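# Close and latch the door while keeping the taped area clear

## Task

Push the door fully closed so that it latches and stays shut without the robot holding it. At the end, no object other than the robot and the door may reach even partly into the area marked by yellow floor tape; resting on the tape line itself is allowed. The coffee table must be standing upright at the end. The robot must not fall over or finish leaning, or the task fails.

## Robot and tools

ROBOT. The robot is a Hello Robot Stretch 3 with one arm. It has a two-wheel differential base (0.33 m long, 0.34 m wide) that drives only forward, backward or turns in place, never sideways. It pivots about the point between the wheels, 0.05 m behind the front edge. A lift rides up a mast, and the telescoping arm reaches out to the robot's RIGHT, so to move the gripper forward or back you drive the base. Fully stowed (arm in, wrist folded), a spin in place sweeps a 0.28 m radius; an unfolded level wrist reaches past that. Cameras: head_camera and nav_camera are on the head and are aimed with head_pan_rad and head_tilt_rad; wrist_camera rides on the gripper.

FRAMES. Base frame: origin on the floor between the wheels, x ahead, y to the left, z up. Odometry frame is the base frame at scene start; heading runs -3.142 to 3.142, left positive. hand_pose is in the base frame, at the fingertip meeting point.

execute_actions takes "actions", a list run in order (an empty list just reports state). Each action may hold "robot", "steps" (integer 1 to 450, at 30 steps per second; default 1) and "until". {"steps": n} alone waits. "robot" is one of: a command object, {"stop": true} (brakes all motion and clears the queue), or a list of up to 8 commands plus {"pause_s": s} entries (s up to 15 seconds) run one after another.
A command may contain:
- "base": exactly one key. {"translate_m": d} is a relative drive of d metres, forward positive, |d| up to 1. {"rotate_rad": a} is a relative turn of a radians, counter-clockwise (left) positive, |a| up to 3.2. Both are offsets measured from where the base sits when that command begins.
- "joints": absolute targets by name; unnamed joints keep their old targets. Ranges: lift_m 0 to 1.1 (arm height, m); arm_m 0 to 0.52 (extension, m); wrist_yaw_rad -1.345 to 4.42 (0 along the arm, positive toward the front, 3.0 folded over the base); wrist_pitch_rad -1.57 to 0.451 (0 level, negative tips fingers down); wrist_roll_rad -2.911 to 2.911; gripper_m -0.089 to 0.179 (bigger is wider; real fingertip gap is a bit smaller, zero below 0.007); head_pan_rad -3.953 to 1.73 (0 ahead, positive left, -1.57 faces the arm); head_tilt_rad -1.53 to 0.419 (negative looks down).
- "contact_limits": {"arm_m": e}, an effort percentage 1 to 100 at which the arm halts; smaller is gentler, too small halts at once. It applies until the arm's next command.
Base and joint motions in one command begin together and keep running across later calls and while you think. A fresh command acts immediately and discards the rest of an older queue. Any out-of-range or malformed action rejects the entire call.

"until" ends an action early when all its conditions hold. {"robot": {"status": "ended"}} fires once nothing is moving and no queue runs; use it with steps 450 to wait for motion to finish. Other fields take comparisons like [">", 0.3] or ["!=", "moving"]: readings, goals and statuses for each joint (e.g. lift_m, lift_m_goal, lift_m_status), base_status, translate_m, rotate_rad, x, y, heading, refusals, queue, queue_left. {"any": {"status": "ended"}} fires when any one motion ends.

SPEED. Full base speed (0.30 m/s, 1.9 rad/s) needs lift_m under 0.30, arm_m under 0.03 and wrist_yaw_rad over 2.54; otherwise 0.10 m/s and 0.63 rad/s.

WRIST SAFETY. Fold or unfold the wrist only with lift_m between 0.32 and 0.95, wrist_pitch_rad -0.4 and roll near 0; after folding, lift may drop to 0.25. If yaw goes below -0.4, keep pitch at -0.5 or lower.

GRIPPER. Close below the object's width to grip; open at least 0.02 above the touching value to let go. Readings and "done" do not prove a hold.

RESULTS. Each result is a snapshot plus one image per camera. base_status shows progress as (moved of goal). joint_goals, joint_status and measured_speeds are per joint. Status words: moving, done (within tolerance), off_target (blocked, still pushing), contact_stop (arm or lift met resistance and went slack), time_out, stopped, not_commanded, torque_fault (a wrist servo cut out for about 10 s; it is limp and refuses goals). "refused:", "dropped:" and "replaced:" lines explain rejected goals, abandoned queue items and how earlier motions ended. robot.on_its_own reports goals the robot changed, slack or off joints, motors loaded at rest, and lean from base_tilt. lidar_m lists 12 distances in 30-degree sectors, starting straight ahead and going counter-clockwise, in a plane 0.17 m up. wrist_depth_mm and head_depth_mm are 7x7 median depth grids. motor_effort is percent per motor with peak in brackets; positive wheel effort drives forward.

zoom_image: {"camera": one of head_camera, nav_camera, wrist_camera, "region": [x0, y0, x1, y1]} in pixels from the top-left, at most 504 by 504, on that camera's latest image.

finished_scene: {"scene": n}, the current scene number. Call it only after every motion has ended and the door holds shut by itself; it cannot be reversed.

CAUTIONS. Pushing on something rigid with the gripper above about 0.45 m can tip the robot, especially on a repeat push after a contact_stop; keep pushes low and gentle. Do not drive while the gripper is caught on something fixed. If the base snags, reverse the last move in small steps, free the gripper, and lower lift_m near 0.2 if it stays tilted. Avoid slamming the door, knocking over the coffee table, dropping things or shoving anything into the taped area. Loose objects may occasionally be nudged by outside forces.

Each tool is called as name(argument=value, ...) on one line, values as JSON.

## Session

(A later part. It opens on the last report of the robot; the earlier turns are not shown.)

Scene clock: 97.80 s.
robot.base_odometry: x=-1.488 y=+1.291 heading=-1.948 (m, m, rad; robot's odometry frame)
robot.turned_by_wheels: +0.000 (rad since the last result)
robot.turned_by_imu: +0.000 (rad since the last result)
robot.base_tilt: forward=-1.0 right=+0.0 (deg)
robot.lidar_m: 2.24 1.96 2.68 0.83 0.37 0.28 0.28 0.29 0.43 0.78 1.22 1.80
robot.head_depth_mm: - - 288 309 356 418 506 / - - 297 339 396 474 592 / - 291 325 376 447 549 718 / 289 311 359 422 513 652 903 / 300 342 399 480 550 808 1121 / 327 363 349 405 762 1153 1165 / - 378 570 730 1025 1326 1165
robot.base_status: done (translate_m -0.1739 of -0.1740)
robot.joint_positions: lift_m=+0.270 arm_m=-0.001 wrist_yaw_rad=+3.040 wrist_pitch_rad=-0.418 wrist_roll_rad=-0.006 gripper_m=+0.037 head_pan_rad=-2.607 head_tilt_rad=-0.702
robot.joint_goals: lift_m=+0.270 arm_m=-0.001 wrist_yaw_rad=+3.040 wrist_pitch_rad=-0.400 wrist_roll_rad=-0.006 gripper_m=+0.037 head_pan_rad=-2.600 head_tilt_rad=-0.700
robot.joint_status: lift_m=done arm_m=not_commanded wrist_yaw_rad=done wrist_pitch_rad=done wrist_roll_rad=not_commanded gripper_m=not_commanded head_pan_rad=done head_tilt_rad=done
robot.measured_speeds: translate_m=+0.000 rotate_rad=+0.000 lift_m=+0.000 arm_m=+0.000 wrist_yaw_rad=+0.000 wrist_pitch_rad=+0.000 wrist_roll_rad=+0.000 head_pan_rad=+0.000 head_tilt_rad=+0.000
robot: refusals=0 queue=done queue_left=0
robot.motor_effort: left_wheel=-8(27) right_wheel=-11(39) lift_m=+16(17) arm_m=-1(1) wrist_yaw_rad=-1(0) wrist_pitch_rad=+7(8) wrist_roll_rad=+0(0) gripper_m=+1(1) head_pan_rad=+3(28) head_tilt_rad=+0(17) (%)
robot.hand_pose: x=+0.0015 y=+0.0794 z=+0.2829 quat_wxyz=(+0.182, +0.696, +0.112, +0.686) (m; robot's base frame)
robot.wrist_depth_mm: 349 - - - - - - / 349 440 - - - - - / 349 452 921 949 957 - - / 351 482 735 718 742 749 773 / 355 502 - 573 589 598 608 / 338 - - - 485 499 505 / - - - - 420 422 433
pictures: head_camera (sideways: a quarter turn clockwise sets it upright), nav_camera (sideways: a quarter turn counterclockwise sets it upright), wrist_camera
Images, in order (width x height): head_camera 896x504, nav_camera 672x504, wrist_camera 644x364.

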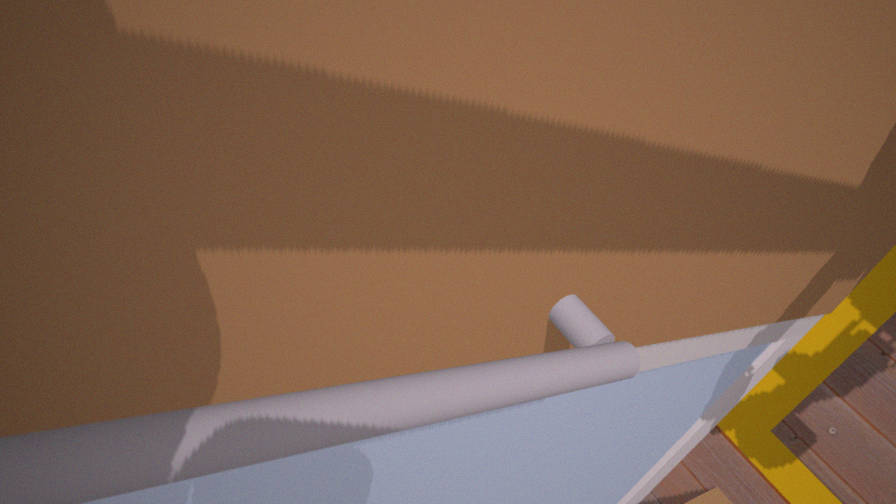

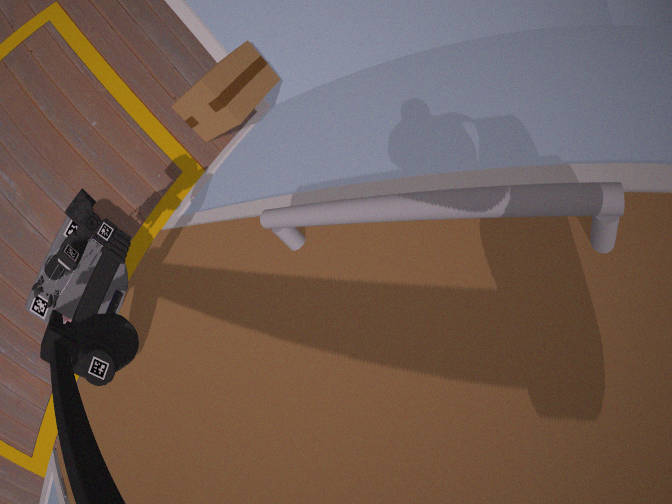

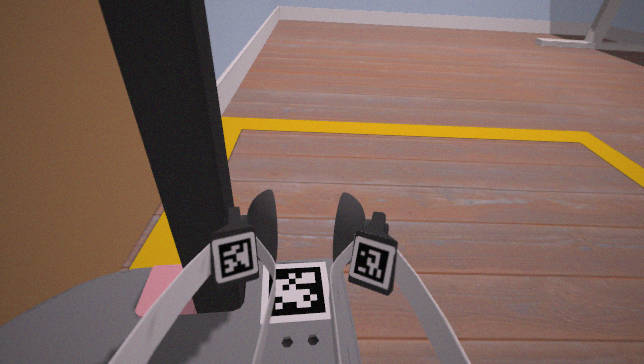

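execute_actions(actions=[{"robot": {"base": {"translate_m": -0.013}}, "steps": 90, "until": {"robot": {"status": "ended"}}}])

Scene clock: 100.47 s.
robot.base_odometry: x=-1.483 y=+1.303 heading=-1.948 (m, m, rad; robot's odometry frame)
robot.turned_by_wheels: +0.000 (rad since the last result)
robot.turned_by_imu: +0.000 (rad since the last result)
robot.base_tilt: forward=-1.0 right=+0.1 (deg)
robot.lidar_m: 2.25 1.97 2.67 0.75 0.36 0.28 0.28 0.30 0.44 0.78 1.22 1.80
robot.head_depth_mm: - - 286 312 357 419 509 / - - 301 343 399 478 598 / - 296 330 383 454 557 725 / 288 318 366 430 522 667 923 / 306 351 410 492 553 828 1122 / 329 358 347 409 726 1097 1168 / - 418 539 696 971 1285 1167
robot.base_status: done (translate_m -0.0130 of -0.0130)
robot.joint_positions: lift_m=+0.270 arm_m=-0.001 wrist_yaw_rad=+3.040 wrist_pitch_rad=-0.418 wrist_roll_rad=-0.006 gripper_m=+0.037 head_pan_rad=-2.607 head_tilt_rad=-0.702
robot.joint_goals: lift_m=+0.270 arm_m=-0.001 wrist_yaw_rad=+3.040 wrist_pitch_rad=-0.400 wrist_roll_rad=-0.006 gripper_m=+0.037 head_pan_rad=-2.600 head_tilt_rad=-0.700
robot.joint_status: lift_m=done arm_m=not_commanded wrist_yaw_rad=done wrist_pitch_rad=done wrist_roll_rad=not_commanded gripper_m=not_commanded head_pan_rad=done head_tilt_rad=done
robot.measured_speeds: translate_m=+0.000 rotate_rad=+0.000 lift_m=+0.000 arm_m=+0.000 wrist_yaw_rad=+0.000 wrist_pitch_rad=+0.000 wrist_roll_rad=+0.000 head_pan_rad=+0.000 head_tilt_rad=+0.000
robot: refusals=0 queue=done queue_left=0
robot.motor_effort: left_wheel=+2(32) right_wheel=-2(27) lift_m=+17(17) arm_m=-1(1) wrist_yaw_rad=+0(0) wrist_pitch_rad=+7(7) wrist_roll_rad=+0(0) gripper_m=+0(0) head_pan_rad=+2(3) head_tilt_rad=+0(0) (%)
robot.hand_pose: x=+0.0015 y=+0.0794 z=+0.2829 quat_wxyz=(+0.182, +0.696, +0.112, +0.686) (m; robot's base frame)
robot.wrist_depth_mm: 338 - - - - - - / 341 433 - - - - - / 344 439 910 963 996 - - / 347 473 716 698 729 743 758 / 347 510 - 571 583 604 603 / 333 - - - 484 496 508 / - - - - 419 425 439
pictures: head_camera (sideways: a quarter turn clockwise sets it upright), nav_camera (sideways: a quarter turn counterclockwise sets it upright), wrist_camera
Images, in order (width x height): head_camera 896x504, nav_camera 672x504, wrist_camera 644x364.

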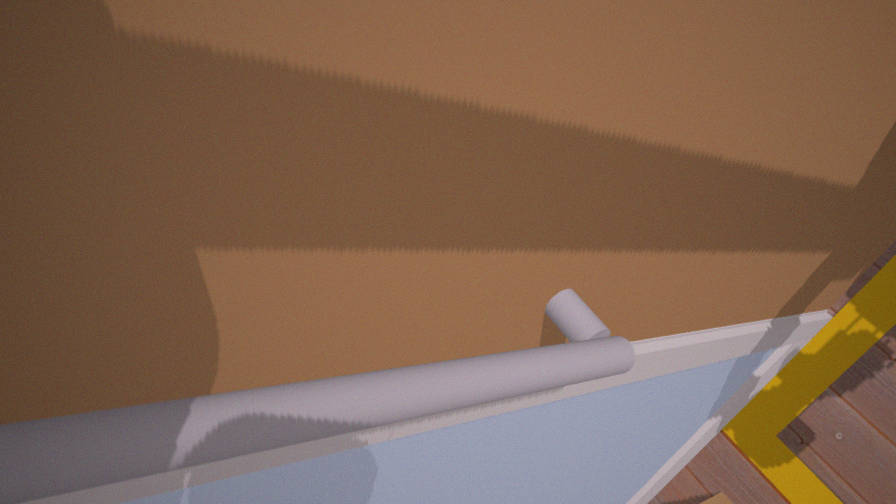

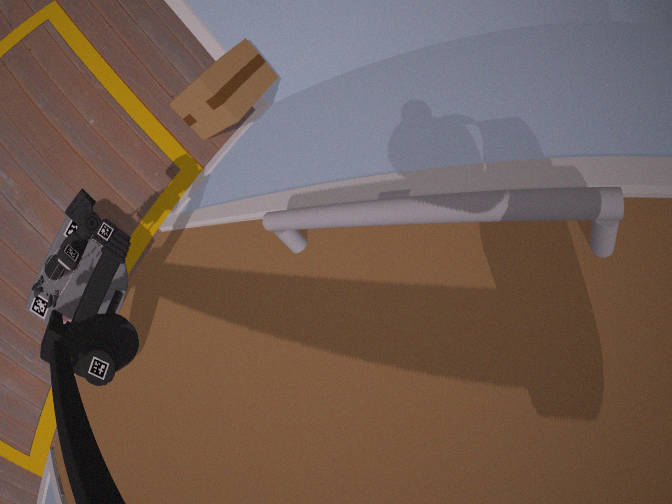

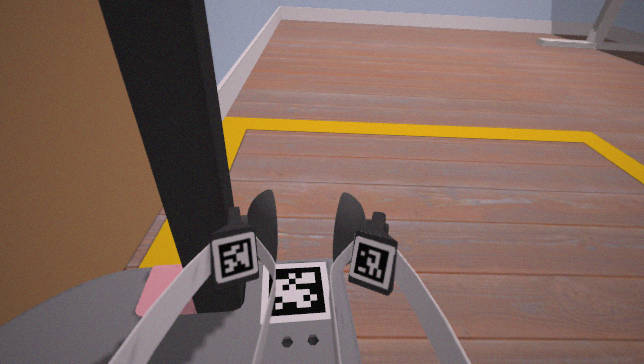

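execute_actions(actions=[{"robot": {"base": {"translate_m": -0.004}}, "steps": 25, "until": {"robot": {"status": "ended"}}}, {"robot": {"base": {"translate_m": 0.04}}, "steps": 90, "until": {"robot": {"status": "ended"}}}])

Scene clock: 104.07 s.
robot.base_odometry: x=-1.497 y=+1.267 heading=-1.948 (m, m, rad; robot's odometry frame)
robot.turned_by_wheels: +0.000 (rad since the last result)
robot.turned_by_imu: +0.001 (rad since the last result)
robot.base_tilt: forward=-0.9 right=+0.0 (deg)
robot.lidar_m: 2.22 1.94 2.68 0.91 0.41 0.32 0.32 0.34 0.48 0.78 1.22 1.80
robot.head_depth_mm: - 291 319 360 413 485 585 / 287 309 348 397 462 553 690 / 300 336 381 442 522 643 830 / 324 367 423 498 605 769 1060 / 348 389 443 469 604 954 1145 / 292 332 500 654 871 1252 1173 / 422 508 622 801 1117 1321 1164
robot.base_status: done (translate_m +0.0400 of +0.0400)
robot.joint_positions: lift_m=+0.270 arm_m=-0.001 wrist_yaw_rad=+3.040 wrist_pitch_rad=-0.418 wrist_roll_rad=-0.006 gripper_m=+0.037 head_pan_rad=-2.607 head_tilt_rad=-0.701
robot.joint_goals: lift_m=+0.270 arm_m=-0.001 wrist_yaw_rad=+3.040 wrist_pitch_rad=-0.400 wrist_roll_rad=-0.006 gripper_m=+0.037 head_pan_rad=-2.600 head_tilt_rad=-0.700
robot.joint_status: lift_m=done arm_m=not_commanded wrist_yaw_rad=done wrist_pitch_rad=done wrist_roll_rad=not_commanded gripper_m=not_commanded head_pan_rad=done head_tilt_rad=done
robot.measured_speeds: translate_m=+0.000 rotate_rad=+0.000 lift_m=+0.000 arm_m=+0.000 wrist_yaw_rad=+0.000 wrist_pitch_rad=+0.000 wrist_roll_rad=+0.000 head_pan_rad=+0.000 head_tilt_rad=+0.000
robot: refusals=0 queue=done queue_left=0
robot.motor_effort: left_wheel=+1(100) right_wheel=-1(100) lift_m=+17(17) arm_m=-1(1) wrist_yaw_rad=+0(0) wrist_pitch_rad=+7(7) wrist_roll_rad=+0(0) gripper_m=+0(0) head_pan_rad=+3(2) head_tilt_rad=+0(0) (%)
robot.hand_pose: x=+0.0014 y=+0.0794 z=+0.2829 quat_wxyz=(+0.182, +0.696, +0.112, +0.686) (m; robot's base frame)
robot.wrist_depth_mm: 379 - - - - - - / 380 491 - - - - - / 382 499 916 925 936 993 - / 383 536 728 706 731 753 787 / 389 530 - 575 581 597 614 / 379 - - - 483 498 510 / - - - - 419 424 437
pictures: head_camera (sideways: a quarter turn clockwise sets it upright), nav_camera (sideways: a quarter turn counterclockwise sets it upright), wrist_camera
Images, in order (width x height): head_camera 896x504, nav_camera 672x504, wrist_camera 644x364.

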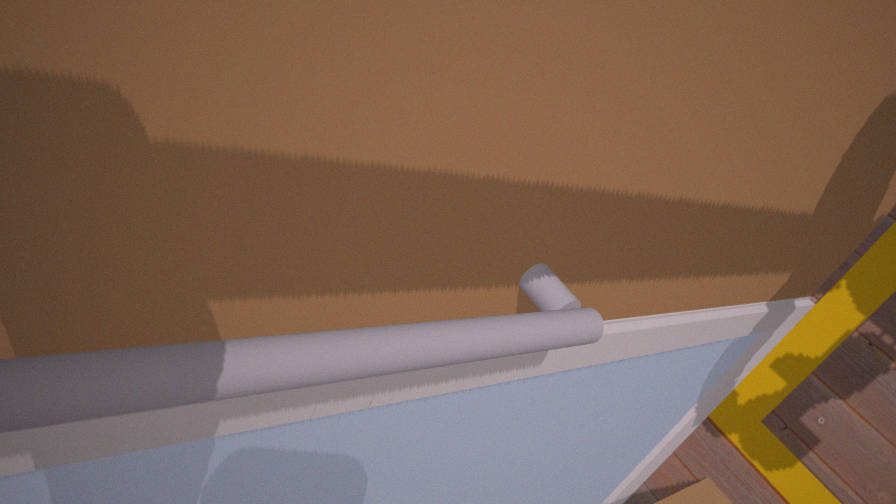

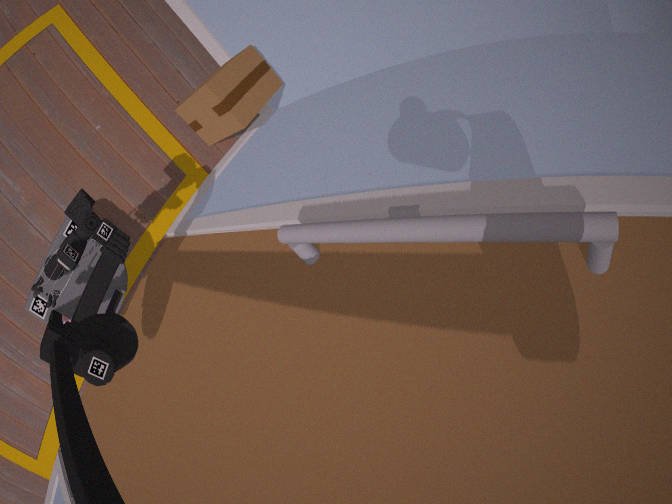

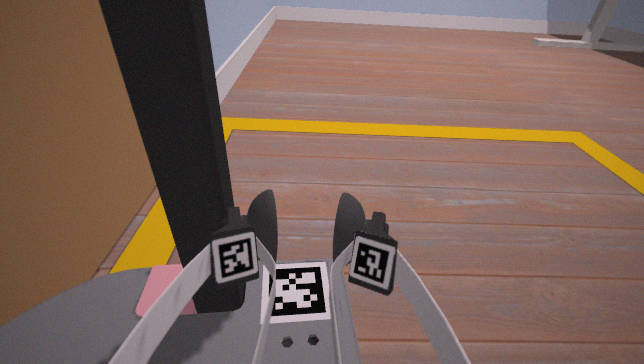

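execute_actions(actions=[])

Scene clock: 105.13 s.
robot.base_odometry: x=-1.497 y=+1.267 heading=-1.948 (m, m, rad; robot's odometry frame)
robot.turned_by_wheels: +0.000 (rad since the last result)
robot.turned_by_imu: +0.000 (rad since the last result)
robot.base_tilt: forward=-0.9 right=+0.0 (deg)
robot.lidar_m: 2.21 1.94 2.67 0.91 0.41 0.32 0.32 0.34 0.48 0.78 1.22 1.81
robot.head_depth_mm: - 291 319 360 413 485 585 / 287 310 348 396 462 552 687 / 300 337 381 441 522 640 832 / 325 367 423 497 603 768 1064 / 348 390 442 469 604 955 1149 / 292 332 498 654 870 1254 1176 / 422 509 623 800 1114 1322 1166
robot.base_status: done (translate_m +0.0400 of +0.0400)
robot.joint_positions: lift_m=+0.270 arm_m=-0.001 wrist_yaw_rad=+3.040 wrist_pitch_rad=-0.418 wrist_roll_rad=-0.006 gripper_m=+0.037 head_pan_rad=-2.607 head_tilt_rad=-0.701
robot.joint_goals: lift_m=+0.270 arm_m=-0.001 wrist_yaw_rad=+3.040 wrist_pitch_rad=-0.400 wrist_roll_rad=-0.006 gripper_m=+0.037 head_pan_rad=-2.600 head_tilt_rad=-0.700
robot.joint_status: lift_m=done arm_m=not_commanded wrist_yaw_rad=done wrist_pitch_rad=done wrist_roll_rad=not_commanded gripper_m=not_commanded head_pan_rad=done head_tilt_rad=done
robot.measured_speeds: translate_m=+0.000 rotate_rad=+0.000 lift_m=+0.000 arm_m=+0.000 wrist_yaw_rad=+0.000 wrist_pitch_rad=+0.000 wrist_roll_rad=+0.000 head_pan_rad=+0.000 head_tilt_rad=+0.000
robot: refusals=0 queue=done queue_left=0
robot.motor_effort: left_wheel=+1(1) right_wheel=-1(1) lift_m=+17(17) arm_m=-1(1) wrist_yaw_rad=+0(1) wrist_pitch_rad=+7(7) wrist_roll_rad=+0(0) gripper_m=+1(1) head_pan_rad=+3(2) head_tilt_rad=+0(0) (%)
robot.hand_pose: x=+0.0014 y=+0.0794 z=+0.2829 quat_wxyz=(+0.182, +0.696, +0.112, +0.686) (m; robot's base frame)
robot.wrist_depth_mm: 375 - - - - - - / 379 494 - - - - - / 382 500 902 932 975 971 - / 386 544 725 699 733 743 769 / 389 529 - 572 590 602 606 / 381 - - - 483 500 506 / - - - - 421 426 433
pictures: head_camera (sideways: a quarter turn clockwise sets it upright), nav_camera (sideways: a quarter turn counterclockwise sets it upright), wrist_camera
Images, in order (width x height): head_camera 896x504, nav_camera 672x504, wrist_camera 644x364.

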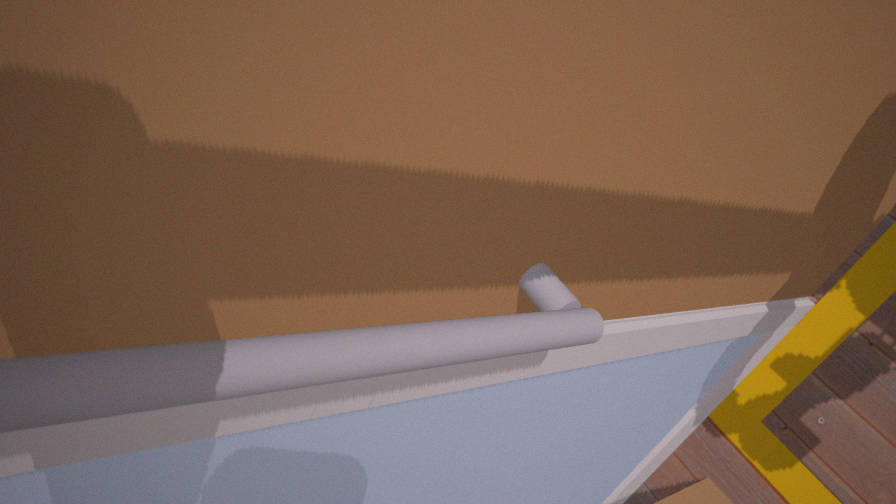

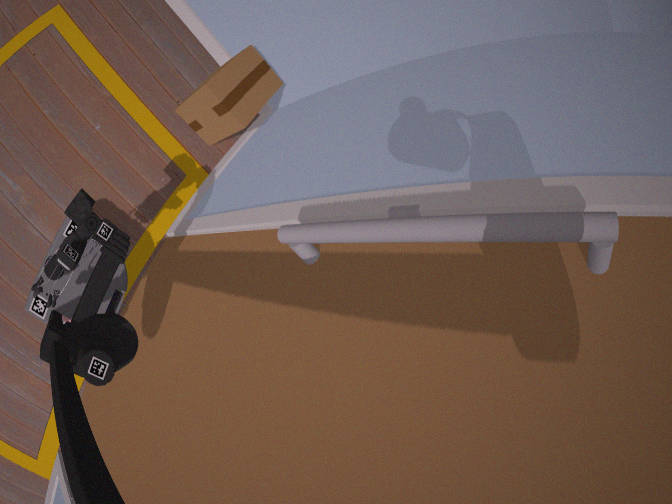

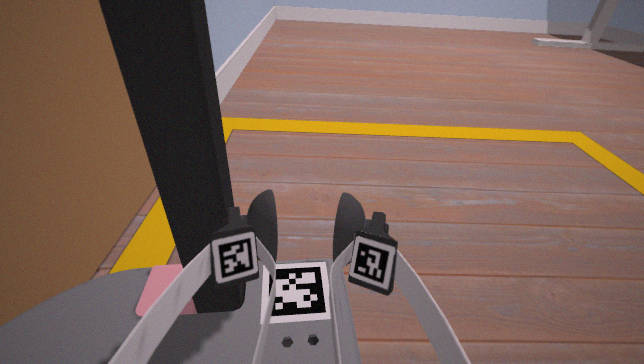

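The door is shut flush with the frame, the box is outside the tape, and the robot is upright and not touching the door.

finished_scene(scene=2)

The scene is finished: the task was done.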